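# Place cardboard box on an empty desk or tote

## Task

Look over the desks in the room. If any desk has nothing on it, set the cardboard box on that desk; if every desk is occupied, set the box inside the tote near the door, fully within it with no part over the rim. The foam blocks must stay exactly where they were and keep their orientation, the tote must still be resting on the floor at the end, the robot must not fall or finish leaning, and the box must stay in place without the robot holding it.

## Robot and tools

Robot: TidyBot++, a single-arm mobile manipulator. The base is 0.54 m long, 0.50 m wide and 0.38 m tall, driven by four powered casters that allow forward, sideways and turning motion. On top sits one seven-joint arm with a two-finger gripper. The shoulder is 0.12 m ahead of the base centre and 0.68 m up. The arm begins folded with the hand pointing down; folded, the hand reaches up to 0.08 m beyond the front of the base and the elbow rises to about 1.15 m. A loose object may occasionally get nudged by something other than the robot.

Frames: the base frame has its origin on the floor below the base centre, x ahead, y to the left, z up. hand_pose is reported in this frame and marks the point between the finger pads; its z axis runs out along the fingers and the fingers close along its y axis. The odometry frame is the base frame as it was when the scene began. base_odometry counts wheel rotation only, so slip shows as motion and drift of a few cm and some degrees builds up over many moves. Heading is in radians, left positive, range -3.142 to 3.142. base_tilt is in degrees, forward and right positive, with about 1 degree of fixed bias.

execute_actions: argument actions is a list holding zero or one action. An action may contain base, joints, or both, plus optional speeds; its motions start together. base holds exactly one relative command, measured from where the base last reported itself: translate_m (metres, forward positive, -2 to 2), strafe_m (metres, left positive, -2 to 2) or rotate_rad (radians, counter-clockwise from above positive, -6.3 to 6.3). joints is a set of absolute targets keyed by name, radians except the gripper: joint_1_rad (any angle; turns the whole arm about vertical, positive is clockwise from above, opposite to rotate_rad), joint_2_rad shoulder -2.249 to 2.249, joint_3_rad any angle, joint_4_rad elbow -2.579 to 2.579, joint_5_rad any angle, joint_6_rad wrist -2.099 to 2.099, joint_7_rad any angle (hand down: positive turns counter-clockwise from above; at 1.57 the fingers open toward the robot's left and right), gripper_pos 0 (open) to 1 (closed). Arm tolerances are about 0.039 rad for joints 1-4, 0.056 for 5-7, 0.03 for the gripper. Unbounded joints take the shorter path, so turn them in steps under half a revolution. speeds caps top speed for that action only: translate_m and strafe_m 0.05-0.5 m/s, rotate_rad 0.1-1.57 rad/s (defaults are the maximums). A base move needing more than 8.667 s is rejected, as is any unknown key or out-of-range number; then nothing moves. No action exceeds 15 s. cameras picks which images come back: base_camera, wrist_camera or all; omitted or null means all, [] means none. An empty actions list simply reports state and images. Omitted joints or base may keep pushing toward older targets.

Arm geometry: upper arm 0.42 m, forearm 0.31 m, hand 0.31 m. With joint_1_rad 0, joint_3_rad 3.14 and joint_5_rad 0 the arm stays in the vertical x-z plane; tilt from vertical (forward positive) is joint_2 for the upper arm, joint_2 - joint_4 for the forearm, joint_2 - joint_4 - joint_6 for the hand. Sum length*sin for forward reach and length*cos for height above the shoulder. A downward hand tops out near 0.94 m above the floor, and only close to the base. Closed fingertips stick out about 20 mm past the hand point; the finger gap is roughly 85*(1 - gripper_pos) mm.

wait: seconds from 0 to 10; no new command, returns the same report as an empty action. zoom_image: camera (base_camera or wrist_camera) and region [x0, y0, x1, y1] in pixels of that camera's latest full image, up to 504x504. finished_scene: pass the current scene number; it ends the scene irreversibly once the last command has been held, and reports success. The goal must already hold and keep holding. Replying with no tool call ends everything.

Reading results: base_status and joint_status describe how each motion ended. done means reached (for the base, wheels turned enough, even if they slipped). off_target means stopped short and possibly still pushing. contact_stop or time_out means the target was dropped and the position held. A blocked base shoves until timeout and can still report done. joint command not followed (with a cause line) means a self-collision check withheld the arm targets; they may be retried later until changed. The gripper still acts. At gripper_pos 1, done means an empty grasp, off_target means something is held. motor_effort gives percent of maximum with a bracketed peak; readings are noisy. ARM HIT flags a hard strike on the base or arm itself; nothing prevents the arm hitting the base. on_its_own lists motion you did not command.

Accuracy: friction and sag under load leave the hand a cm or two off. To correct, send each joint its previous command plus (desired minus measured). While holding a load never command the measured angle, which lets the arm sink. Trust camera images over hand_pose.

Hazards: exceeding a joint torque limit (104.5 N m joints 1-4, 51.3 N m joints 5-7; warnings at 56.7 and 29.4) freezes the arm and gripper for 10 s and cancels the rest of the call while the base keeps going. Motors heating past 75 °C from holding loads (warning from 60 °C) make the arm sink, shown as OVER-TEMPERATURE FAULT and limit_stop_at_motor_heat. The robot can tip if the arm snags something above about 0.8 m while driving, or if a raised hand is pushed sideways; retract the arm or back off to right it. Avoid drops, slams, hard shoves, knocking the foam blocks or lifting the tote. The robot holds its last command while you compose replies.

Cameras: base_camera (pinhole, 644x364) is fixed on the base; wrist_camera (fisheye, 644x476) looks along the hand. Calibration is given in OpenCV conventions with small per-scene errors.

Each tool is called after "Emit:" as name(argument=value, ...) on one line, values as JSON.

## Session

Emit:
execute_actions(actions=[{"joints":{"joint_2_rad":-0.3,"joint_4_rad":-1.3,"joint_6_rad":-1.2}}])

Scene clock: 2.47 s.
base_odometry: x=+0.000 y=+0.000 heading=+0.000 (m, m, rad; odometry frame)
base_tilt: forward=+0.3 right=-0.3 (deg)
base_status: not commanded
joint_positions: joint_1_rad=+0.003 joint_2_rad=-0.323 joint_3_rad=+3.104 joint_4_rad=-1.318 joint_5_rad=+0.000 joint_6_rad=-1.168 joint_7_rad=+1.607 gripper_pos=+0.000
joint_status: all done
motor_effort: joint_1_rad=+0(0) joint_2_rad=-6(8) joint_3_rad=+0(0) joint_4_rad=+21(23) joint_5_rad=+0(0) joint_6_rad=+7(8) joint_7_rad=+0(0) (%)
hand_pose: x=+0.5066 y=+0.0190 z=+1.0777 quat_wxyz=(+0.006, +0.882, +0.033, +0.470) (m; base frame)
pictures: base_camera, wrist_camera
camera_calibration (this result's frames):
wrist_camera: T_world_to_cam=[[0.0311969, -0.999188, 0.025479, -0.0260979], [-0.582218, -0.0388865, -0.812102, 1.22404], [0.812434, 0.0105008, -0.582959, 0.347801], [0, 0, 0, 1]] pos_world=[0.43091, 0.0178699, 1.19747]
Images, in order (width x height): base_camera 644x364, wrist_camera 644x476.

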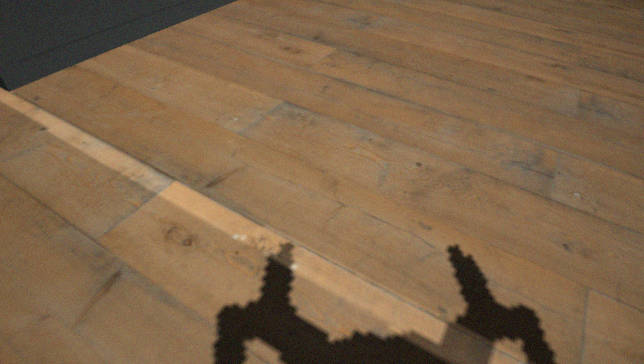

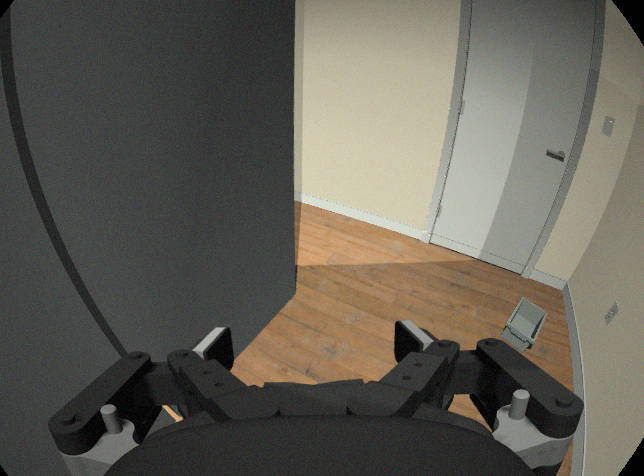

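Emit:
execute_actions(actions=[{"base":{"rotate_rad":2.7},"joints":{"joint_6_rad":-1.4}}])

Scene clock: 5.57 s.
base_odometry: x=+0.000 y=+0.000 heading=+2.700 (m, m, rad; odometry frame)
base_tilt: forward=+0.4 right=-0.4 (deg)
base_status: done
joint_positions: joint_1_rad=+0.003 joint_2_rad=-0.309 joint_3_rad=+3.104 joint_4_rad=-1.315 joint_5_rad=+0.000 joint_6_rad=-1.388 joint_7_rad=+1.607 gripper_pos=+0.000
joint_status: all done
motor_effort: joint_1_rad=+0(0) joint_2_rad=-6(8) joint_3_rad=+0(2) joint_4_rad=+20(22) joint_5_rad=+1(1) joint_6_rad=+6(8) joint_7_rad=+0(0) (%)
hand_pose: x=+0.4675 y=+0.0169 z=+1.0222 quat_wxyz=(+0.006, +0.930, +0.034, +0.365) (m; base frame)
pictures: base_camera, wrist_camera
camera_calibration (this result's frames):
wrist_camera: T_world_to_cam=[[0.0344513, -0.999091, 0.0251019, -0.0266972], [-0.75231, -0.0424597, -0.65744, 1.07757], [0.657908, 0.00376527, -0.753089, 0.593533], [0, 0, 0, 1]] pos_world=[0.421094, 0.0168454, 1.15609]
Images, in order (width x height): base_camera 644x364, wrist_camera 644x476.

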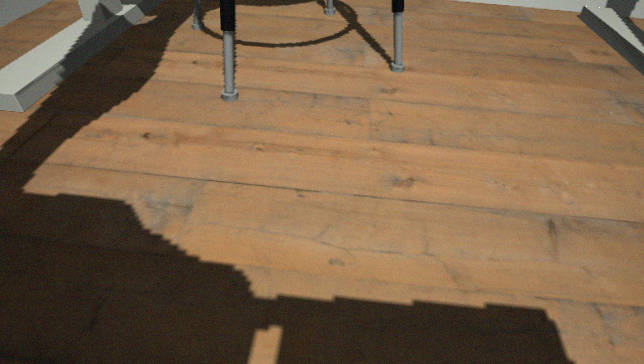

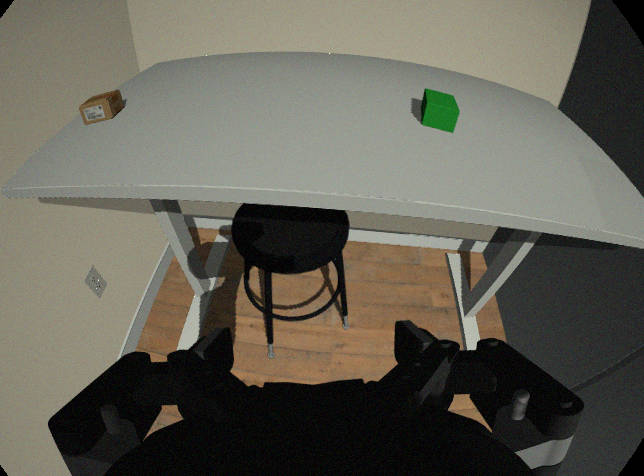

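Emit:
execute_actions(actions=[{"base":{"strafe_m":0.38},"joints":{"joint_2_rad":-0.1,"joint_4_rad":-0.8,"joint_6_rad":-1.6}}], cameras=[])

Emit:
execute_actions(actions=[{"base":{"translate_m":0.25},"joints":{"joint_1_rad":-0.35,"joint_2_rad":0.15,"joint_4_rad":-0.4,"joint_6_rad":-1.9}}])

Scene clock: 7.87 s.
base_odometry: x=-0.162 y=-0.344 heading=+2.700 (m, m, rad; odometry frame)
base_tilt: forward=+0.3 right=-0.4 (deg)
base_status: done
joint_positions: joint_1_rad=+0.003 joint_2_rad=-0.120 joint_3_rad=+3.102 joint_4_rad=-0.821 joint_5_rad=+0.000 joint_6_rad=-1.568 joint_7_rad=+1.607 gripper_pos=+0.000
joint_status: all done
motor_effort: joint_1_rad=+1(2) joint_2_rad=-11(10) joint_3_rad=+0(2) joint_4_rad=+17(20) joint_5_rad=+1(1) joint_6_rad=+6(7) joint_7_rad=-1(0) (%)
hand_pose: x=+0.5089 y=+0.0177 z=+1.1396 quat_wxyz=(+0.002, +0.906, +0.034, +0.423) (m; base frame)
pictures: none
No camera images: the call's "cameras" was empty. Leave "cameras" out to get every camera's image.

Scene clock: 9.73 s.
base_odometry: x=-0.388 y=-0.237 heading=+2.701 (m, m, rad; odometry frame)
base_tilt: forward=+0.3 right=-0.3 (deg)
base_status: done
joint_positions: joint_1_rad=-0.326 joint_2_rad=+0.162 joint_3_rad=+3.102 joint_4_rad=-0.423 joint_5_rad=+0.000 joint_6_rad=-1.868 joint_7_rad=+1.607 gripper_pos=+0.000
joint_status: all done
motor_effort: joint_1_rad=+0(1) joint_2_rad=-19(25) joint_3_rad=+0(1) joint_4_rad=+15(17) joint_5_rad=+0(0) joint_6_rad=+5(7) joint_7_rad=+1(0) (%)
hand_pose: x=+0.5293 y=+0.1550 z=+1.1189 quat_wxyz=(-0.058, +0.923, +0.186, +0.332) (m; base frame)
pictures: base_camera, wrist_camera
camera_calibration (this result's frames):
wrist_camera: T_world_to_cam=[[0.358119, -0.933649, 0.00716112, -0.0546834], [-0.736677, -0.287262, -0.612199, 1.17253], [0.573636, 0.213964, -0.790671, 0.679198], [0, 0, 0, 1]] pos_world=[0.493748, 0.140445, 1.25524]
Images, in order (width x height): base_camera 644x364, wrist_camera 644x476.

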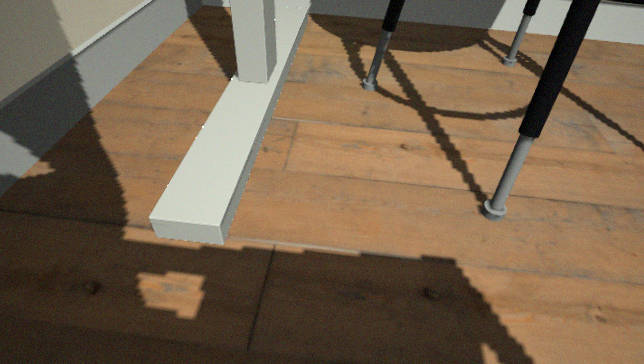

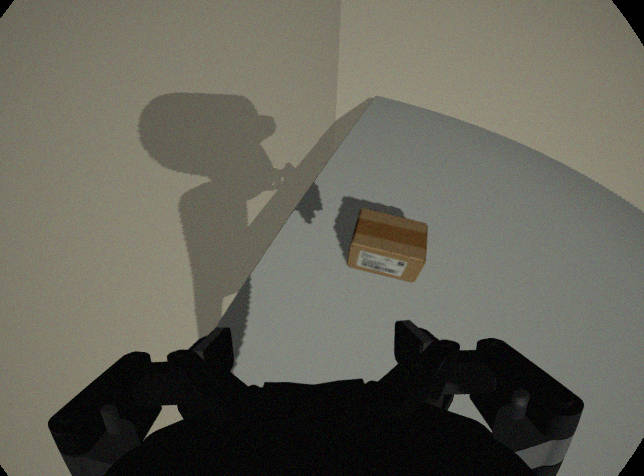

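Emit:
execute_actions(actions=[{"base":{"translate_m":0.17},"joints":{"joint_1_rad":-0.29,"joint_2_rad":0.2,"joint_4_rad":-0.45,"joint_6_rad":-2.08,"joint_7_rad":0.2}}])

Scene clock: 11.67 s.
base_odometry: x=-0.542 y=-0.165 heading=+2.701 (m, m, rad; odometry frame)
base_tilt: forward=+0.3 right=-0.4 (deg)
base_status: done
joint_positions: joint_1_rad=-0.314 joint_2_rad=+0.194 joint_3_rad=+3.102 joint_4_rad=-0.430 joint_5_rad=+0.000 joint_6_rad=-2.051 joint_7_rad=+0.210 gripper_pos=+0.000
joint_status: all done
motor_effort: joint_1_rad=+0(1) joint_2_rad=-20(24) joint_3_rad=+0(1) joint_4_rad=+14(15) joint_5_rad=+0(2) joint_6_rad=+4(5) joint_7_rad=+0(0) (%)
hand_pose: x=+0.4989 y=+0.1383 z=+1.0716 quat_wxyz=(-0.177, +0.852, -0.471, +0.148) (m; base frame)
pictures: base_camera, wrist_camera
camera_calibration (this result's frames):
wrist_camera: T_world_to_cam=[[-0.766131, -0.47347, -0.434592, 0.911568], [-0.50526, 0.861631, -0.048001, 0.237467], [0.397185, 0.182807, -0.899347, 0.871664], [0, 0, 0, 1]] pos_world=[0.472151, 0.0676446, 1.19149]
Images, in order (width x height): base_camera 644x364, wrist_camera 644x476.

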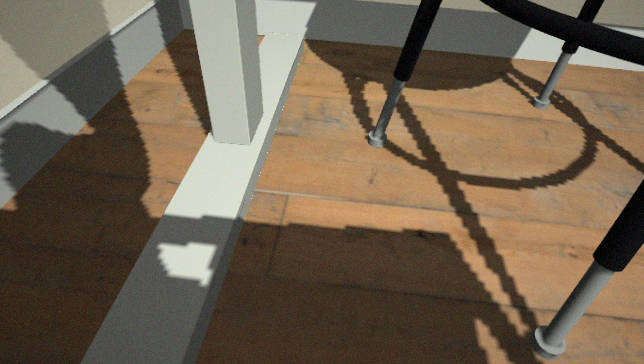

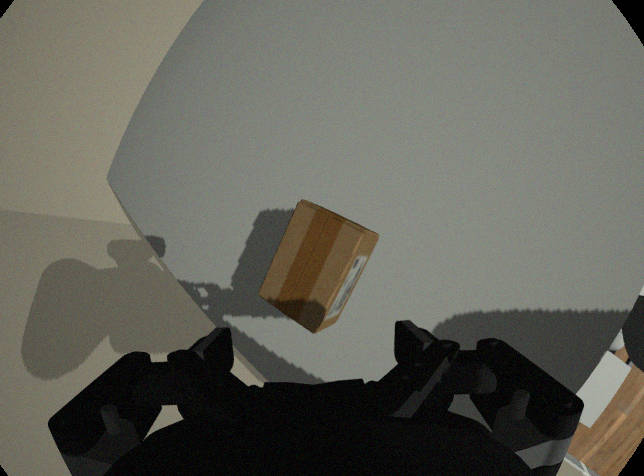

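Emit:
execute_actions(actions=[{"joints":{"joint_1_rad":-0.2,"joint_2_rad":0.3,"joint_4_rad":-0.48,"joint_6_rad":-2.08,"joint_7_rad":-0.18}}], cameras=["wrist_camera"])

Scene clock: 13.03 s.
base_odometry: x=-0.542 y=-0.165 heading=+2.701 (m, m, rad; odometry frame)
base_tilt: forward=+0.4 right=-0.4 (deg)
base_status: not commanded
joint_positions: joint_1_rad=-0.220 joint_2_rad=+0.300 joint_3_rad=+3.102 joint_4_rad=-0.463 joint_5_rad=+0.000 joint_6_rad=-2.051 joint_7_rad=-0.161 gripper_pos=+0.000
joint_status: all done
motor_effort: joint_1_rad=+0(1) joint_2_rad=-26(29) joint_3_rad=+0(1) joint_4_rad=+15(16) joint_5_rad=+0(2) joint_6_rad=+2(4) joint_7_rad=+0(0) (%)
hand_pose: x=+0.5463 y=+0.1099 z=+1.0162 quat_wxyz=(-0.140, +0.730, -0.664, +0.084) (m; base frame)
pictures: wrist_camera
camera_calibration (this result's frames):
wrist_camera: T_world_to_cam=[[-0.951006, -0.054159, -0.304393, 0.832967], [-0.088204, 0.991148, 0.0992231, -0.108435], [0.296325, 0.12121, -0.947365, 0.9188], [0, 0, 0, 1]] pos_world=[0.510329, 0.0412197, 1.13475]
Images, in order (width x height): wrist_camera 644x476.

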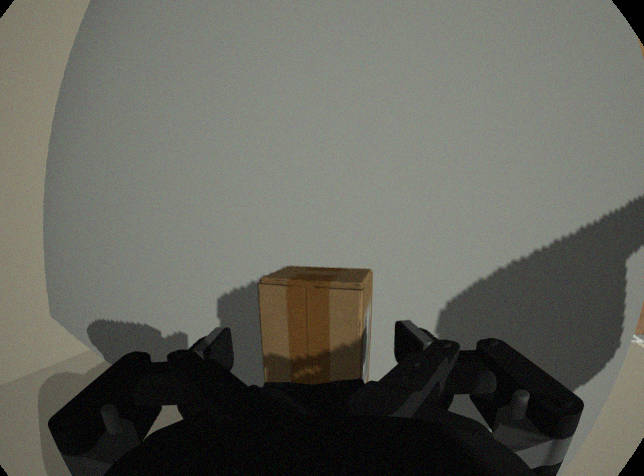

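Emit:
execute_actions(actions=[{"joints":{"joint_2_rad":0.33,"joint_4_rad":-0.70,"joint_6_rad":-1.96}}], cameras=["wrist_camera"])

Emit:
execute_actions(actions=[{"joints":{"gripper_pos":1}}], cameras=["wrist_camera"])

Scene clock: 14.80 s.
base_odometry: x=-0.542 y=-0.165 heading=+2.701 (m, m, rad; odometry frame)
base_tilt: forward=+0.4 right=-0.3 (deg)
base_status: not commanded
joint_positions: joint_1_rad=-0.219 joint_2_rad=+0.289 joint_3_rad=+3.102 joint_4_rad=-0.655 joint_5_rad=+0.000 joint_6_rad=-1.986 joint_7_rad=-0.161 gripper_pos=+0.000
joint_status: joint_2_rad off_target (ended at +0.289, target +0.330); joint_4_rad off_target (ended at -0.655, target -0.700); the others done
motor_effort: joint_1_rad=+0(3) joint_2_rad=-15(25) joint_3_rad=+0(2) joint_4_rad=+9(17) joint_5_rad=+0(3) joint_6_rad=+1(7) joint_7_rad=+0(1) (%)
hand_pose: x=+0.5447 y=+0.1096 z=+0.9654 quat_wxyz=(-0.092, +0.735, -0.669, +0.053) (m; base frame)
pictures: wrist_camera
camera_calibration (this result's frames):
wrist_camera: T_world_to_cam=[[-0.978745, -0.0616437, -0.195596, 0.726808], [-0.0784013, 0.993778, 0.0791161, -0.0895006], [0.189502, 0.0927695, -0.977488, 0.961592], [0, 0, 0, 1]] pos_world=[0.52212, 0.0445404, 1.08919]
Images, in order (width x height): wrist_camera 644x476.

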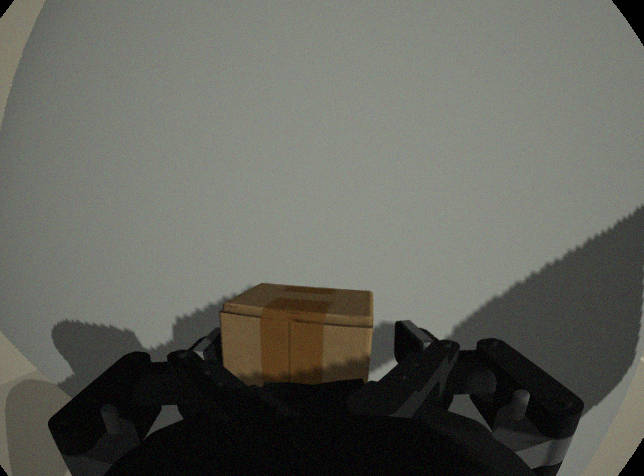

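Scene clock: 15.90 s.
base_odometry: x=-0.542 y=-0.165 heading=+2.701 (m, m, rad; odometry frame)
base_tilt: forward=+0.4 right=-0.4 (deg)
base_status: not commanded
joint_positions: joint_1_rad=-0.219 joint_2_rad=+0.274 joint_3_rad=+3.102 joint_4_rad=-0.655 joint_5_rad=+0.000 joint_6_rad=-1.982 joint_7_rad=-0.161 gripper_pos=+0.286
joint_status: gripper_pos off_target (ended at +0.286, target +1.000)
motor_effort: joint_1_rad=+0(0) joint_2_rad=-18(23) joint_3_rad=+0(0) joint_4_rad=+11(15) joint_5_rad=+0(1) joint_6_rad=+1(5) joint_7_rad=+0(0) (%)
hand_pose: x=+0.5414 y=+0.1089 z=+0.9725 quat_wxyz=(-0.100, +0.735, -0.669, +0.059) (m; base frame)
pictures: wrist_camera
camera_calibration (this result's frames):
wrist_camera: T_world_to_cam=[[-0.974803, -0.0606923, -0.214654, 0.741321], [-0.0799067, 0.993424, 0.0819932, -0.0915981], [0.208266, 0.0970794, -0.973243, 0.954489], [0, 0, 0, 1]] pos_world=[0.516535, 0.043327, 1.09559]
Images, in order (width x height): wrist_camera 644x476.

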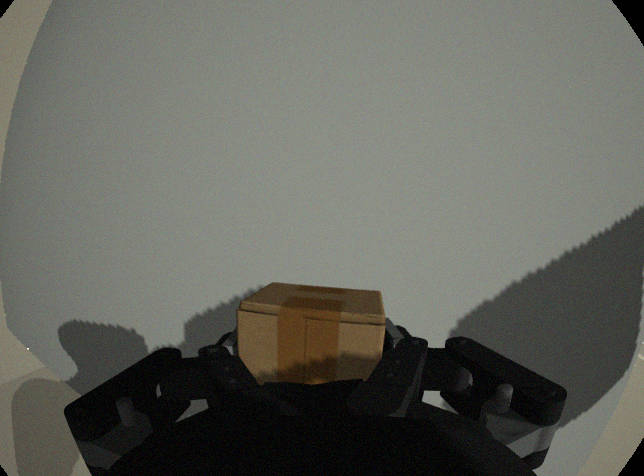

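Emit:
execute_actions(actions=[{"joints":{"joint_2_rad":0.05,"joint_4_rad":-0.6,"joint_6_rad":-2.0}}], cameras=["wrist_camera"])

Emit:
execute_actions(actions=[{"base":{"translate_m":-0.45},"joints":{"joint_1_rad":0.02,"joint_7_rad":1.58,"joint_2_rad":-0.2,"joint_4_rad":-1.3,"joint_6_rad":-1.1}}], cameras=["wrist_camera"])

Scene clock: 17.63 s.
base_odometry: x=-0.542 y=-0.165 heading=+2.701 (m, m, rad; odometry frame)
base_tilt: forward=+0.4 right=-0.3 (deg)
base_status: not commanded
joint_positions: joint_1_rad=-0.219 joint_2_rad=+0.046 joint_3_rad=+3.102 joint_4_rad=-0.614 joint_5_rad=+0.000 joint_6_rad=-1.982 joint_7_rad=-0.161 gripper_pos=+0.286
joint_status: all done
motor_effort: joint_1_rad=+0(0) joint_2_rad=-16(32) joint_3_rad=+0(1) joint_4_rad=+16(19) joint_5_rad=+0(1) joint_6_rad=+4(4) joint_7_rad=+0(0) (%)
hand_pose: x=+0.4677 y=+0.0926 z=+1.0771 quat_wxyz=(-0.208, +0.717, -0.651, +0.134) (m; base frame)
pictures: wrist_camera
camera_calibration (this result's frames):
wrist_camera: T_world_to_cam=[[-0.886048, -0.0402001, -0.461847, 0.913743], [-0.10576, 0.987491, 0.116945, -0.114828], [0.451369, 0.152464, -0.879216, 0.853053], [0, 0, 0, 1]] pos_world=[0.412435, 0.0200641, 1.18546]
Images, in order (width x height): wrist_camera 644x476.

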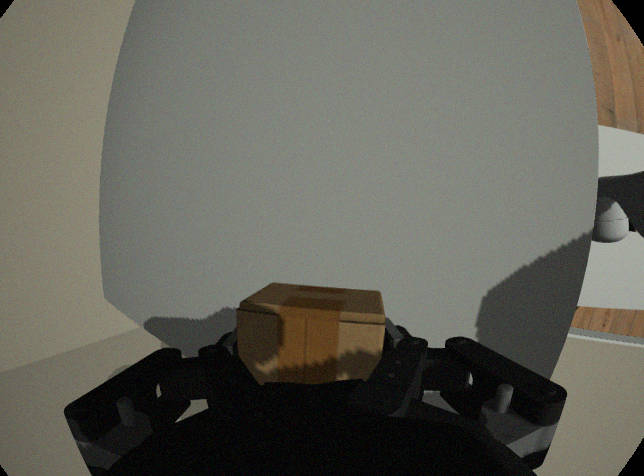

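Scene clock: 19.97 s.
base_odometry: x=-0.135 y=-0.357 heading=+2.701 (m, m, rad; odometry frame)
base_tilt: forward=+0.4 right=-0.3 (deg)
base_status: done
joint_positions: joint_1_rad=-0.006 joint_2_rad=-0.188 joint_3_rad=+3.102 joint_4_rad=-1.284 joint_5_rad=+0.000 joint_6_rad=-1.135 joint_7_rad=+1.556 gripper_pos=+0.286
joint_status: all done
motor_effort: joint_1_rad=+0(2) joint_2_rad=-12(20) joint_3_rad=+0(2) joint_4_rad=+22(23) joint_5_rad=+1(1) joint_6_rad=+8(8) joint_7_rad=+0(1) (%)
hand_pose: x=+0.5646 y=+0.0240 z=+1.0477 quat_wxyz=(-0.010, +0.898, +0.015, +0.439) (m; base frame)
pictures: wrist_camera
camera_calibration (this result's frames):
wrist_camera: T_world_to_cam=[[0.0124297, -0.999742, -0.0190228, 0.0350301], [-0.637242, 0.00674061, -0.770634, 1.22009], [0.770564, 0.0217009, -0.636994, 0.363091], [0, 0, 0, 1]] pos_world=[0.497275, 0.0189175, 1.1722]
Images, in order (width x height): wrist_camera 644x476.

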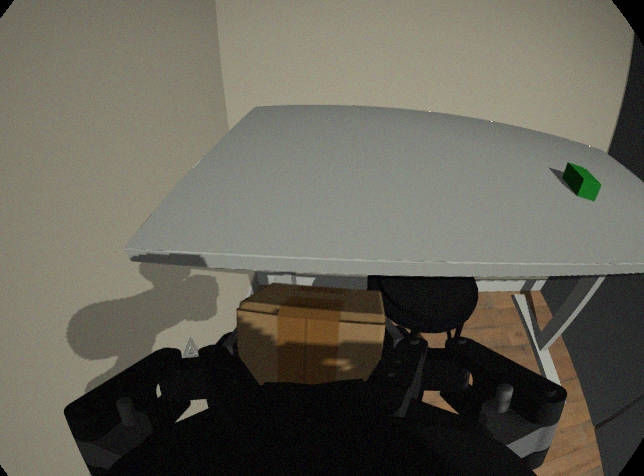

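Emit:
execute_actions(actions=[{"base":{"strafe_m":-0.48}}], cameras=[])

Emit:
execute_actions(actions=[{"base":{"rotate_rad":2.6}}], cameras=[])

Emit:
execute_actions(actions=[{"base":{"translate_m":1.0},"joints":{"joint_1_rad":-1.2}}])

Scene clock: 22.43 s.
base_odometry: x=+0.070 y=+0.077 heading=+2.700 (m, m, rad; odometry frame)
base_tilt: forward=+0.3 right=-0.3 (deg)
base_status: done
joint_positions: joint_1_rad=+0.000 joint_2_rad=-0.188 joint_3_rad=+3.105 joint_4_rad=-1.284 joint_5_rad=+0.000 joint_6_rad=-1.134 joint_7_rad=+1.556 gripper_pos=+0.286
joint_status: not commanded
motor_effort: joint_1_rad=+0(1) joint_2_rad=-13(14) joint_3_rad=+0(2) joint_4_rad=+23(23) joint_5_rad=+1(2) joint_6_rad=+7(7) joint_7_rad=+0(0) (%)
hand_pose: x=+0.5650 y=+0.0197 z=+1.0478 quat_wxyz=(-0.008, +0.898, +0.011, +0.440) (m; base frame)
pictures: none
No camera images: the call's "cameras" was empty. Leave "cameras" out to get every camera's image.

Scene clock: 25.37 s.
base_odometry: x=+0.070 y=+0.078 heading=-0.983 (m, m, rad; odometry frame)
base_tilt: forward=+0.4 right=-0.4 (deg)
base_status: done
joint_positions: joint_1_rad=+0.002 joint_2_rad=-0.188 joint_3_rad=+3.104 joint_4_rad=-1.284 joint_5_rad=+0.000 joint_6_rad=-1.131 joint_7_rad=+1.556 gripper_pos=+0.286
joint_status: not commanded
motor_effort: joint_1_rad=+0(1) joint_2_rad=-13(17) joint_3_rad=+0(2) joint_4_rad=+22(23) joint_5_rad=+0(2) joint_6_rad=+7(8) joint_7_rad=-1(0) (%)
hand_pose: x=+0.5657 y=+0.0193 z=+1.0487 quat_wxyz=(-0.008, +0.897, +0.010, +0.441) (m; base frame)
pictures: none
No camera images: the call's "cameras" was empty. Leave "cameras" out to get every camera's image.

Scene clock: 28.73 s.
base_odometry: x=+0.625 y=-0.754 heading=-0.983 (m, m, rad; odometry frame)
base_tilt: forward=+0.4 right=-0.4 (deg)
base_status: done
joint_positions: joint_1_rad=-1.175 joint_2_rad=-0.192 joint_3_rad=+3.104 joint_4_rad=-1.285 joint_5_rad=+0.000 joint_6_rad=-1.131 joint_7_rad=+1.556 gripper_pos=+0.286
joint_status: all done
motor_effort: joint_1_rad=+0(0) joint_2_rad=-13(16) joint_3_rad=+0(1) joint_4_rad=+22(23) joint_5_rad=+0(1) joint_6_rad=+8(8) joint_7_rad=+0(0) (%)
hand_pose: x=+0.2717 y=+0.4186 z=+1.0502 quat_wxyz=(-0.252, +0.740, +0.507, +0.364) (m; base frame)
pictures: base_camera, wrist_camera
camera_calibration (this result's frames):
wrist_camera: T_world_to_cam=[[0.924404, -0.380918, -0.0194695, -0.0731453], [-0.254411, -0.577761, -0.775543, 1.17854], [0.28417, 0.721868, -0.630994, 0.41454], [0, 0, 0, 1]] pos_world=[0.24965, 0.353809, 1.17416]
Images, in order (width x height): base_camera 644x364, wrist_camera 644x476.

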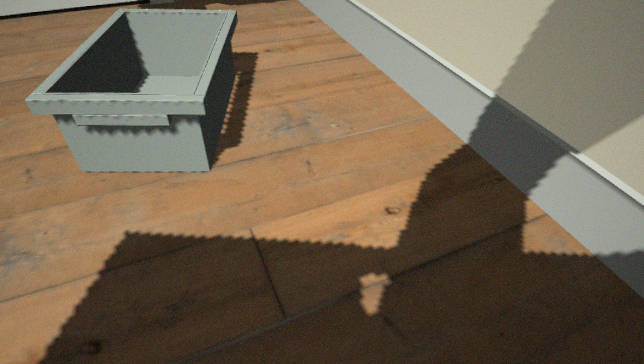

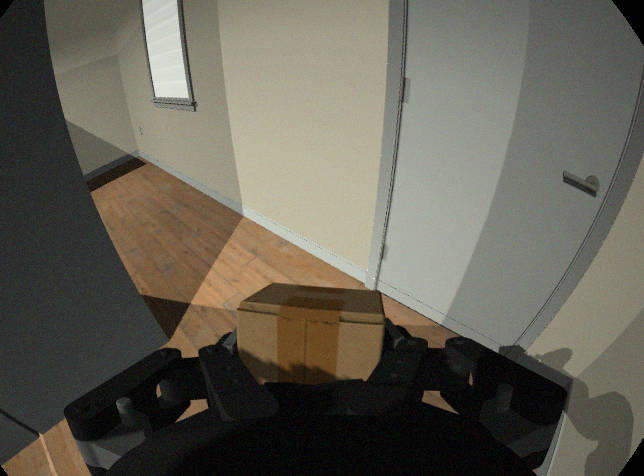

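Emit:
execute_actions(actions=[{"base":{"translate_m":0.2},"joints":{"joint_1_rad":-1.6,"joint_2_rad":-0.3,"joint_4_rad":-1.5,"joint_6_rad":-0.7}}], cameras=[])

Emit:
execute_actions(actions=[{"base":{"strafe_m":1.4},"joints":{"joint_1_rad":-2.2}}])

Scene clock: 30.47 s.
base_odometry: x=+0.737 y=-0.921 heading=-0.982 (m, m, rad; odometry frame)
base_tilt: forward=+0.4 right=-0.4 (deg)
base_status: done
joint_positions: joint_1_rad=-1.575 joint_2_rad=-0.277 joint_3_rad=+3.104 joint_4_rad=-1.483 joint_5_rad=+0.000 joint_6_rad=-0.735 joint_7_rad=+1.556 gripper_pos=+0.286
joint_status: all done
motor_effort: joint_1_rad=+0(1) joint_2_rad=-11(14) joint_3_rad=+1(2) joint_4_rad=+24(25) joint_5_rad=+1(1) joint_6_rad=+9(8) joint_7_rad=+0(0) (%)
hand_pose: x=+0.0948 y=+0.4681 z=+1.0859 quat_wxyz=(-0.407, +0.574, +0.593, +0.392) (m; base frame)
pictures: none
No camera images: the call's "cameras" was empty. Leave "cameras" out to get every camera's image.

Scene clock: 34.63 s.
base_odometry: x=+1.902 y=-0.144 heading=-0.982 (m, m, rad; odometry frame)
base_tilt: forward=+0.3 right=-0.4 (deg)
base_status: done
joint_positions: joint_1_rad=-2.178 joint_2_rad=-0.290 joint_3_rad=+3.103 joint_4_rad=-1.485 joint_5_rad=+0.000 joint_6_rad=-0.733 joint_7_rad=+1.556 gripper_pos=+0.286
joint_status: all done
motor_effort: joint_1_rad=+0(1) joint_2_rad=-11(14) joint_3_rad=+0(2) joint_4_rad=+24(25) joint_5_rad=+1(1) joint_6_rad=+9(9) joint_7_rad=+0(0) (%)
hand_pose: x=-0.1638 y=+0.3674 z=+1.0909 quat_wxyz=(-0.510, +0.370, +0.734, +0.255) (m; base frame)
pictures: base_camera, wrist_camera
camera_calibration (this result's frames):
wrist_camera: T_world_to_cam=[[0.813398, 0.581215, -0.0239125, -0.0561379], [0.201859, -0.320574, -0.925465, 1.21358], [-0.54556, 0.747945, -0.378078, 0.179611], [0, 0, 0, 1]] pos_world=[-0.10132, 0.287329, 1.18969]
Images, in order (width x height): base_camera 644x364, wrist_camera 644x476.

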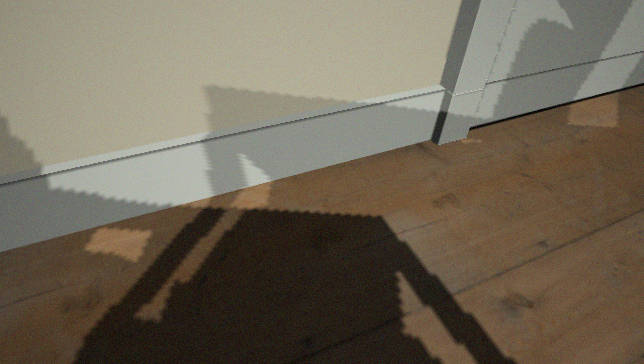

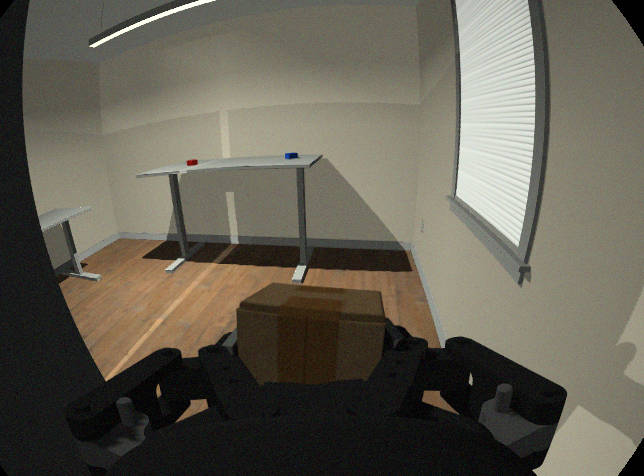

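Emit:
execute_actions(actions=[{"base":{"rotate_rad":2.15},"joints":{"joint_1_rad":-0.1},"speeds":{"rotate_rad":1.3}}], cameras=[])

Emit:
execute_actions(actions=[{"base":{"translate_m":0.8},"joints":{"joint_1_rad":-0.9,"joint_2_rad":0.0,"joint_4_rad":-0.7,"joint_6_rad":-1.2}}], cameras=["wrist_camera"])

Scene clock: 37.93 s.
base_odometry: x=+1.902 y=-0.144 heading=+1.167 (m, m, rad; odometry frame)
base_tilt: forward=+0.3 right=-0.4 (deg)
base_status: done
joint_positions: joint_1_rad=-0.121 joint_2_rad=-0.290 joint_3_rad=+3.103 joint_4_rad=-1.485 joint_5_rad=+0.000 joint_6_rad=-0.733 joint_7_rad=+1.556 gripper_pos=+0.286
joint_status: all done
motor_effort: joint_1_rad=+0(1) joint_2_rad=-11(12) joint_3_rad=+0(2) joint_4_rad=+24(25) joint_5_rad=+0(1) joint_6_rad=+8(8) joint_7_rad=+0(0) (%)
hand_pose: x=+0.5759 y=+0.0786 z=+1.0909 quat_wxyz=(-0.045, +0.819, +0.062, +0.568) (m; base frame)
pictures: none
No camera images: the call's "cameras" was empty. Leave "cameras" out to get every camera's image.

Scene clock: 40.90 s.
base_odometry: x=+2.215 y=+0.592 heading=+1.168 (m, m, rad; odometry frame)
base_tilt: forward=+0.3 right=-0.4 (deg)
base_status: done
joint_positions: joint_1_rad=-0.876 joint_2_rad=-0.007 joint_3_rad=+3.103 joint_4_rad=-0.726 joint_5_rad=+0.000 joint_6_rad=-1.174 joint_7_rad=+1.556 gripper_pos=+0.286
joint_status: all done
motor_effort: joint_1_rad=+0(1) joint_2_rad=-18(19) joint_3_rad=+0(1) joint_4_rad=+19(26) joint_5_rad=+0(1) joint_6_rad=+9(10) joint_7_rad=+0(0) (%)
hand_pose: x=+0.4225 y=+0.3961 z=+1.2404 quat_wxyz=(-0.262, +0.731, +0.353, +0.523) (m; base frame)
pictures: wrist_camera
camera_calibration (this result's frames):
wrist_camera: T_world_to_cam=[[0.777995, -0.627276, -0.0353284, -0.0383014], [-0.242667, -0.248155, -0.937833, 1.41721], [0.579514, 0.738203, -0.345283, 0.0223208], [0, 0, 0, 1]] pos_world=[0.360774, 0.311185, 1.33546]
Images, in order (width x height): wrist_camera 644x476.

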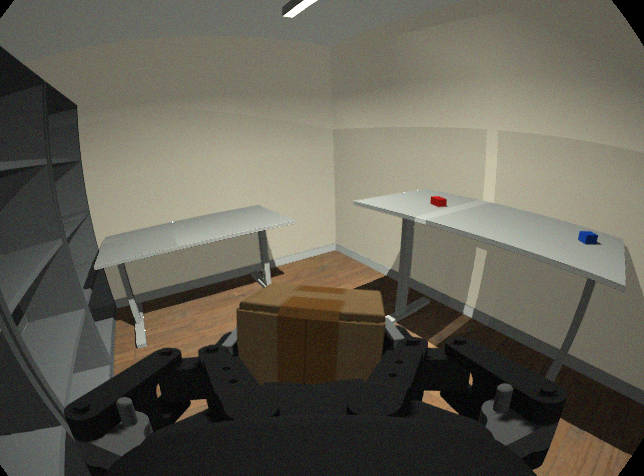

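Emit:
execute_actions(actions=[{"base":{"translate_m":0.75},"joints":{"joint_1_rad":-1.4}}], cameras=[])

Emit:
execute_actions(actions=[{"base":{"rotate_rad":1.53},"joints":{"joint_1_rad":0.02,"joint_6_rad":-1.6}}], cameras=[])

Emit:
execute_actions(actions=[{"base":{"translate_m":0.7}}])

Scene clock: 43.93 s.
base_odometry: x=+2.508 y=+1.283 heading=+1.169 (m, m, rad; odometry frame)
base_tilt: forward=+0.4 right=-0.4 (deg)
base_status: done
joint_positions: joint_1_rad=-1.378 joint_2_rad=-0.007 joint_3_rad=+3.103 joint_4_rad=-0.725 joint_5_rad=+0.000 joint_6_rad=-1.175 joint_7_rad=+1.556 gripper_pos=+0.286
joint_status: all done
motor_effort: joint_1_rad=+0(2) joint_2_rad=-17(18) joint_3_rad=+0(2) joint_4_rad=+19(20) joint_5_rad=+1(1) joint_6_rad=+8(9) joint_7_rad=+0(0) (%)
hand_pose: x=+0.1944 y=+0.4931 z=+1.2406 quat_wxyz=(-0.383, +0.620, +0.523, +0.441) (m; base frame)
pictures: none
No camera images: the call's "cameras" was empty. Leave "cameras" out to get every camera's image.

Scene clock: 46.60 s.
base_odometry: x=+2.508 y=+1.283 heading=+2.699 (m, m, rad; odometry frame)
base_tilt: forward=+0.3 right=-0.4 (deg)
base_status: done
joint_positions: joint_1_rad=-0.001 joint_2_rad=-0.005 joint_3_rad=+3.102 joint_4_rad=-0.725 joint_5_rad=+0.000 joint_6_rad=-1.573 joint_7_rad=+1.556 gripper_pos=+0.286
joint_status: all done
motor_effort: joint_1_rad=+0(2) joint_2_rad=-16(19) joint_3_rad=+0(1) joint_4_rad=+18(19) joint_5_rad=+0(1) joint_6_rad=+7(9) joint_7_rad=+0(0) (%)
hand_pose: x=+0.5569 y=+0.0195 z=+1.1329 quat_wxyz=(-0.011, +0.911, +0.012, +0.411) (m; base frame)
pictures: none
No camera images: the call's "cameras" was empty. Leave "cameras" out to get every camera's image.

Scene clock: 49.37 s.
base_odometry: x=+1.875 y=+1.582 heading=+2.699 (m, m, rad; odometry frame)
base_tilt: forward=+0.4 right=-0.4 (deg)
base_status: done
joint_positions: joint_1_rad=-0.001 joint_2_rad=+0.004 joint_3_rad=+3.102 joint_4_rad=-0.722 joint_5_rad=+0.000 joint_6_rad=-1.576 joint_7_rad=+1.556 gripper_pos=+0.286
joint_status: not commanded
motor_effort: joint_1_rad=+1(0) joint_2_rad=-18(20) joint_3_rad=+0(1) joint_4_rad=+18(19) joint_5_rad=+0(1) joint_6_rad=+7(8) joint_7_rad=+0(1) (%)
hand_pose: x=+0.5599 y=+0.0195 z=+1.1297 quat_wxyz=(-0.011, +0.913, +0.012, +0.407) (m; base frame)
pictures: base_camera, wrist_camera
camera_calibration (this result's frames):
wrist_camera: T_world_to_cam=[[0.0071561, -0.999682, -0.0241754, 0.0409238], [-0.690288, 0.0125533, -0.723425, 1.25663], [0.723499, 0.0218649, -0.689979, 0.505259], [0, 0, 0, 1]] pos_world=[0.501589, 0.0140885, 1.25868]
Images, in order (width x height): base_camera 644x364, wrist_camera 644x476.

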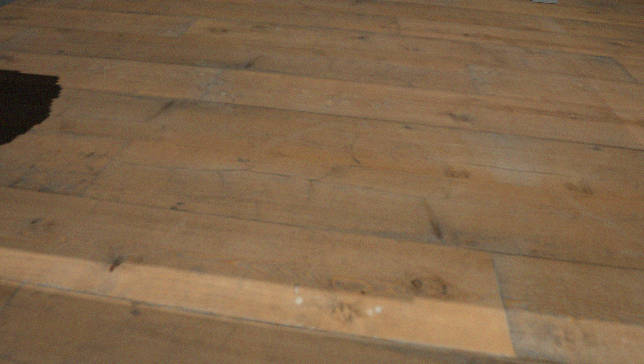

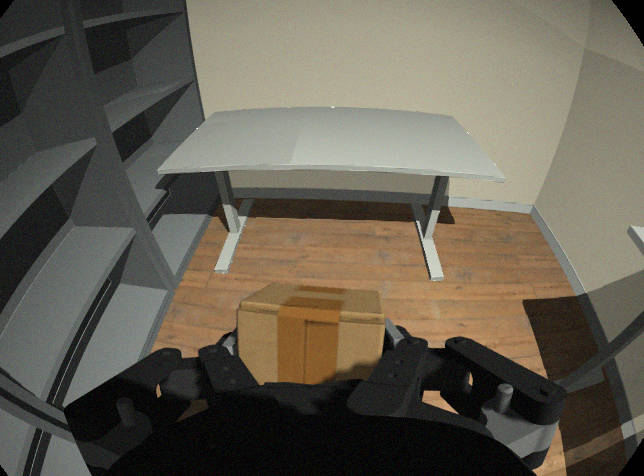

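Emit:
execute_actions(actions=[{"base":{"translate_m":1.0},"joints":{"joint_2_rad":0.3,"joint_4_rad":-0.7,"joint_6_rad":-2.05}}])

Emit:
execute_actions(actions=[{"joints":{"joint_2_rad":0.42,"joint_4_rad":-0.95,"joint_6_rad":-1.78}}], cameras=["wrist_camera"])

Scene clock: 52.90 s.
base_odometry: x=+0.971 y=+2.009 heading=+2.700 (m, m, rad; odometry frame)
base_tilt: forward=+0.4 right=-0.4 (deg)
base_status: done
joint_positions: joint_1_rad=-0.001 joint_2_rad=+0.307 joint_3_rad=+3.102 joint_4_rad=-0.715 joint_5_rad=+0.000 joint_6_rad=-2.022 joint_7_rad=+1.556 gripper_pos=+0.286
joint_status: all done
motor_effort: joint_1_rad=+0(0) joint_2_rad=-29(31) joint_3_rad=-1(1) joint_4_rad=+18(19) joint_5_rad=+0(1) joint_6_rad=+0(6) joint_7_rad=+0(0) (%)
hand_pose: x=+0.5440 y=+0.0150 z=+0.9376 quat_wxyz=(-0.007, +0.999, +0.012, +0.049) (m; base frame)
pictures: base_camera, wrist_camera
camera_calibration (this result's frames):
wrist_camera: T_world_to_cam=[[-0.00200826, -0.999975, -0.00678103, 0.0206137], [-0.997638, 0.00246909, -0.0686486, 0.660105], [0.0686637, 0.00662715, -0.997618, 1.0292], [0, 0, 0, 1]] pos_world=[0.587918, 0.0121626, 1.0722]
Images, in order (width x height): base_camera 644x364, wrist_camera 644x476.

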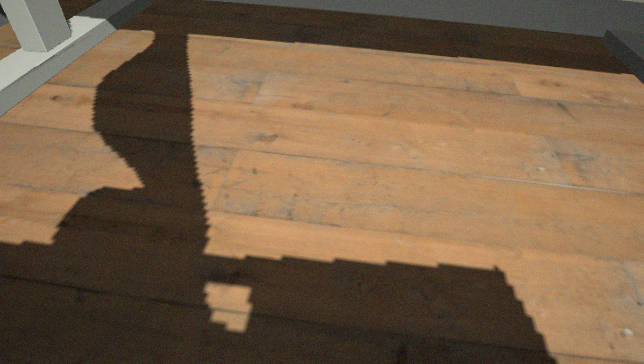

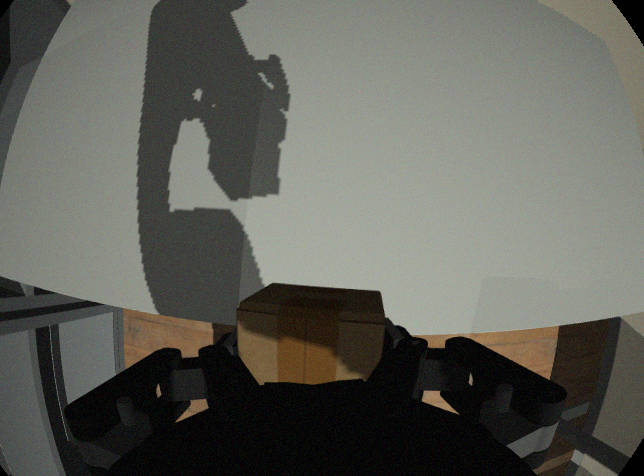

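Scene clock: 54.20 s.
base_odometry: x=+0.971 y=+2.009 heading=+2.700 (m, m, rad; odometry frame)
base_tilt: forward=+0.4 right=-0.3 (deg)
base_status: not commanded
joint_positions: joint_1_rad=-0.001 joint_2_rad=+0.427 joint_3_rad=+3.102 joint_4_rad=-0.940 joint_5_rad=+0.000 joint_6_rad=-1.806 joint_7_rad=+1.556 gripper_pos=+0.286
joint_status: all done
motor_effort: joint_1_rad=+0(0) joint_2_rad=-34(39) joint_3_rad=+0(1) joint_4_rad=+19(20) joint_5_rad=+0(1) joint_6_rad=-1(1) joint_7_rad=+0(0) (%)
hand_pose: x=+0.5905 y=+0.0169 z=+0.8173 quat_wxyz=(-0.008, +1.000, +0.012, -0.016) (m; base frame)
pictures: wrist_camera
camera_calibration (this result's frames):
wrist_camera: T_world_to_cam=[[-0.00268525, -0.999979, -0.00590349, 0.0214279], [-0.998048, 0.00231159, 0.0624144, 0.591351], [-0.0623994, 0.00605957, -0.998033, 0.983729], [0, 0, 0, 1]] pos_world=[0.651638, 0.0140995, 0.945011]
Images, in order (width x height): wrist_camera 644x476.

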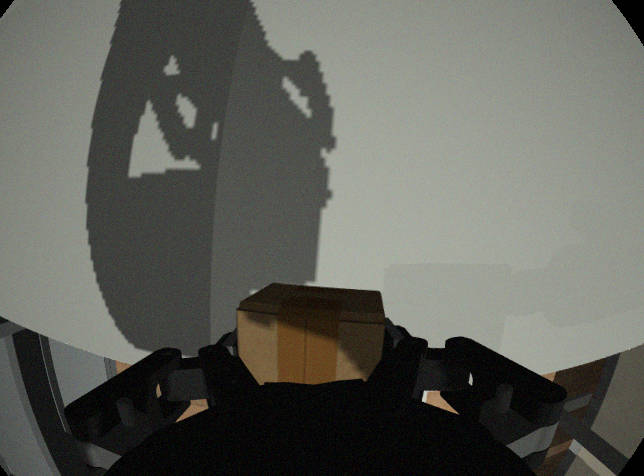

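Near the edge; advance 0.25 then lower.

Emit:
execute_actions(actions=[{"base":{"translate_m":0.25},"speeds":{"translate_m":0.3}}], cameras=["wrist_camera"])

Emit:
execute_actions(actions=[{"joints":{"joint_2_rad":0.5}}], cameras=[])

Emit:
execute_actions(actions=[{"joints":{"joint_2_rad":0.58}}], cameras=["wrist_camera"])

Scene clock: 56.10 s.
base_odometry: x=+0.745 y=+2.116 heading=+2.701 (m, m, rad; odometry frame)
base_tilt: forward=+0.4 right=-0.4 (deg)
base_status: done
joint_positions: joint_1_rad=-0.001 joint_2_rad=+0.426 joint_3_rad=+3.102 joint_4_rad=-0.940 joint_5_rad=+0.000 joint_6_rad=-1.805 joint_7_rad=+1.556 gripper_pos=+0.286
joint_status: not commanded
motor_effort: joint_1_rad=+0(1) joint_2_rad=-35(38) joint_3_rad=-1(1) joint_4_rad=+19(20) joint_5_rad=+0(1) joint_6_rad=+0(2) joint_7_rad=+0(0) (%)
hand_pose: x=+0.5906 y=+0.0169 z=+0.8180 quat_wxyz=(-0.008, +1.000, +0.012, -0.015) (m; base frame)
pictures: wrist_camera
camera_calibration (this result's frames):
wrist_camera: T_world_to_cam=[[-0.00268866, -0.999979, -0.00596137, 0.021497], [-0.998226, 0.00232923, 0.0595013, 0.593959], [-0.0594861, 0.00611077, -0.99821, 0.98293], [0, 0, 0, 1]] pos_world=[0.651434, 0.0141066, 0.945957]
Images, in order (width x height): wrist_camera 644x476.

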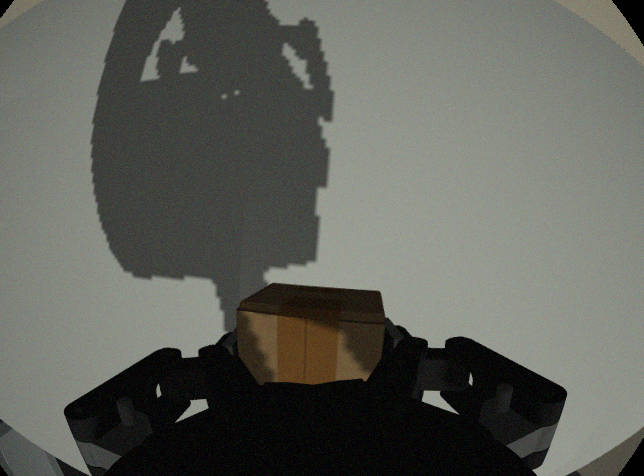

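Scene clock: 57.07 s.
base_odometry: x=+0.745 y=+2.116 heading=+2.701 (m, m, rad; odometry frame)
base_tilt: forward=+0.4 right=-0.4 (deg)
base_status: not commanded
joint_positions: joint_1_rad=-0.001 joint_2_rad=+0.498 joint_3_rad=+3.102 joint_4_rad=-0.940 joint_5_rad=+0.000 joint_6_rad=-1.805 joint_7_rad=+1.556 gripper_pos=+0.286
joint_status: all done
motor_effort: joint_1_rad=+0(0) joint_2_rad=-37(39) joint_3_rad=-1(1) joint_4_rad=+19(20) joint_5_rad=+0(0) joint_6_rad=-2(1) joint_7_rad=+1(0) (%)
hand_pose: x=+0.5992 y=+0.0169 z=+0.7837 quat_wxyz=(-0.008, +0.999, +0.011, -0.051) (m; base frame)
pictures: none
No camera images: the call's "cameras" was empty. Leave "cameras" out to get every camera's image.

Scene clock: 58.23 s.
base_odometry: x=+0.745 y=+2.116 heading=+2.701 (m, m, rad; odometry frame)
base_tilt: forward=+0.4 right=-0.3 (deg)
base_status: not commanded
joint_positions: joint_1_rad=-0.001 joint_2_rad=+0.571 joint_3_rad=+3.102 joint_4_rad=-0.940 joint_5_rad=+0.000 joint_6_rad=-1.805 joint_7_rad=+1.556 gripper_pos=+0.287
joint_status: all done
motor_effort: joint_1_rad=+0(0) joint_2_rad=-37(41) joint_3_rad=-1(1) joint_4_rad=+18(19) joint_5_rad=+0(2) joint_6_rad=-2(2) joint_7_rad=+0(0) (%)
hand_pose: x=+0.6053 y=+0.0169 z=+0.7486 quat_wxyz=(-0.009, +0.996, +0.011, -0.087) (m; base frame)
pictures: wrist_camera
camera_calibration (this result's frames):
wrist_camera: T_world_to_cam=[[-0.0035047, -0.99998, -0.00530851, 0.0211483], [-0.979205, 0.002355, 0.202857, 0.493938], [-0.202841, 0.00590908, -0.979194, 0.987029], [0, 0, 0, 1]] pos_world=[0.68395, 0.0141522, 0.866407]
Images, in order (width x height): wrist_camera 644x476.

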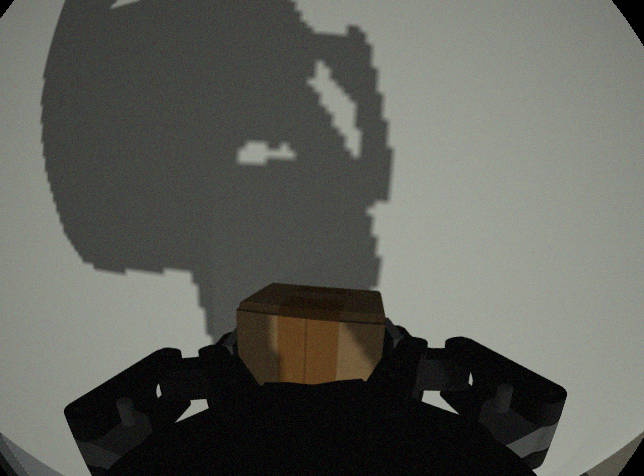

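Lower further while straightening the wrist.

Emit:
execute_actions(actions=[{"joints":{"joint_2_rad":0.64,"joint_6_rad":-1.66}}], cameras=[])

Emit:
execute_actions(actions=[{"joints":{"joint_2_rad":0.72,"joint_6_rad":-1.58}}], cameras=["wrist_camera"])

Scene clock: 59.10 s.
base_odometry: x=+0.745 y=+2.116 heading=+2.701 (m, m, rad; odometry frame)
base_tilt: forward=+0.3 right=-0.3 (deg)
base_status: not commanded
joint_positions: joint_1_rad=-0.001 joint_2_rad=+0.572 joint_3_rad=+3.102 joint_4_rad=-0.937 joint_5_rad=+0.000 joint_6_rad=-1.708 joint_7_rad=+1.556 gripper_pos=+0.287
joint_status: joint_2_rad off_target (ended at +0.572, target +0.640); the others done
motor_effort: joint_1_rad=+0(0) joint_2_rad=-23(35) joint_3_rad=+0(1) joint_4_rad=+13(17) joint_5_rad=+1(1) joint_6_rad=+3(3) joint_7_rad=-1(1) (%)
hand_pose: x=+0.6365 y=+0.0180 z=+0.7453 quat_wxyz=(-0.010, +0.999, +0.011, -0.037) (m; base frame)
pictures: none
No camera images: the call's "cameras" was empty. Leave "cameras" out to get every camera's image.

Scene clock: 59.97 s.
base_odometry: x=+0.745 y=+2.116 heading=+2.701 (m, m, rad; odometry frame)
base_tilt: forward=+0.4 right=-0.4 (deg)
base_status: not commanded
joint_positions: joint_1_rad=-0.001 joint_2_rad=+0.580 joint_3_rad=+3.102 joint_4_rad=-0.922 joint_5_rad=+0.000 joint_6_rad=-1.654 joint_7_rad=+1.556 gripper_pos=+0.287
joint_status: joint_2_rad off_target (ended at +0.580, target +0.720); joint_6_rad off_target (ended at -1.654, target -1.580)
motor_effort: joint_1_rad=+0(0) joint_2_rad=-16(27) joint_3_rad=+1(1) joint_4_rad=+10(13) joint_5_rad=+2(2) joint_6_rad=+6(6) joint_7_rad=-1(1) (%)
hand_pose: x=+0.6581 y=+0.0187 z=+0.7445 quat_wxyz=(-0.011, +1.000, +0.010, -0.007) (m; base frame)
pictures: wrist_camera
camera_calibration (this result's frames):
wrist_camera: T_world_to_cam=[[-0.00580247, -0.999912, -0.0119627, 0.0295738], [-0.998999, 0.00526563, 0.0444289, 0.677372], [-0.044362, 0.0122085, -0.998941, 0.904008], [0, 0, 0, 1]] pos_world=[0.716969, 0.0149678, 0.87331]
Images, in order (width x height): wrist_camera 644x476.

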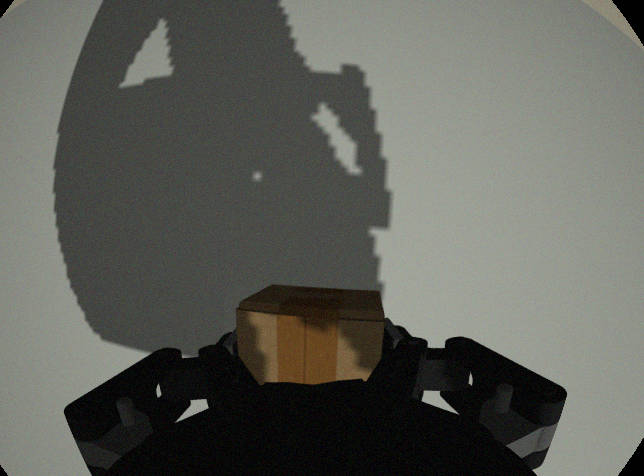

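Emit:
execute_actions(actions=[{"joints":{"joint_2_rad":0.58,"joint_6_rad":-1.67,"gripper_pos":0}}], cameras=[])

Emit:
execute_actions(actions=[{"joints":{"joint_2_rad":0.3,"joint_6_rad":-1.8}}], cameras=["wrist_camera"])

Scene clock: 61.17 s.
base_odometry: x=+0.745 y=+2.116 heading=+2.701 (m, m, rad; odometry frame)
base_tilt: forward=+0.4 right=-0.4 (deg)
base_status: not commanded
joint_positions: joint_1_rad=-0.001 joint_2_rad=+0.581 joint_3_rad=+3.102 joint_4_rad=-0.935 joint_5_rad=+0.000 joint_6_rad=-1.654 joint_7_rad=+1.556 gripper_pos=+0.000
joint_status: all done
motor_effort: joint_1_rad=+0(1) joint_2_rad=-39(41) joint_3_rad=-1(1) joint_4_rad=+19(19) joint_5_rad=+0(2) joint_6_rad=-1(7) joint_7_rad=+0(1) (%)
hand_pose: x=+0.6544 y=+0.0186 z=+0.7401 quat_wxyz=(-0.011, +1.000, +0.010, -0.014) (m; base frame)
pictures: none
No camera images: the call's "cameras" was empty. Leave "cameras" out to get every camera's image.

Scene clock: 62.70 s.
base_odometry: x=+0.745 y=+2.116 heading=+2.701 (m, m, rad; odometry frame)
base_tilt: forward=+0.4 right=-0.3 (deg)
base_status: not commanded
joint_positions: joint_1_rad=-0.001 joint_2_rad=+0.294 joint_3_rad=+3.102 joint_4_rad=-0.935 joint_5_rad=+0.000 joint_6_rad=-1.772 joint_7_rad=+1.556 gripper_pos=+0.000
joint_status: all done
motor_effort: joint_1_rad=+0(0) joint_2_rad=-29(42) joint_3_rad=+0(1) joint_4_rad=+19(20) joint_5_rad=+0(0) joint_6_rad=+1(1) joint_7_rad=+0(0) (%)
hand_pose: x=+0.5799 y=+0.0172 z=+0.8818 quat_wxyz=(-0.008, +0.997, +0.012, +0.070) (m; base frame)
pictures: wrist_camera
camera_calibration (this result's frames):
wrist_camera: T_world_to_cam=[[-0.00210386, -0.999966, -0.0080336, 0.0236824], [-0.993933, 0.00297444, -0.109943, 0.726412], [0.109963, 0.00775355, -0.993905, 0.943866], [0, 0, 0, 1]] pos_world=[0.618265, 0.0142026, 1.01817]
Images, in order (width x height): wrist_camera 644x476.

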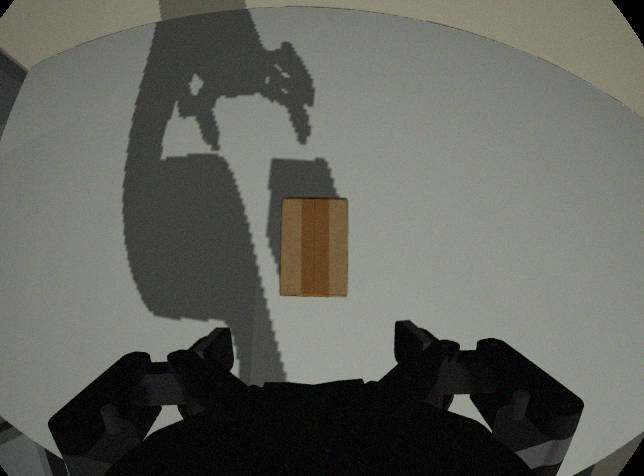

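Emit:
finished_scene(scene=2)

The scene is finished: the task was done.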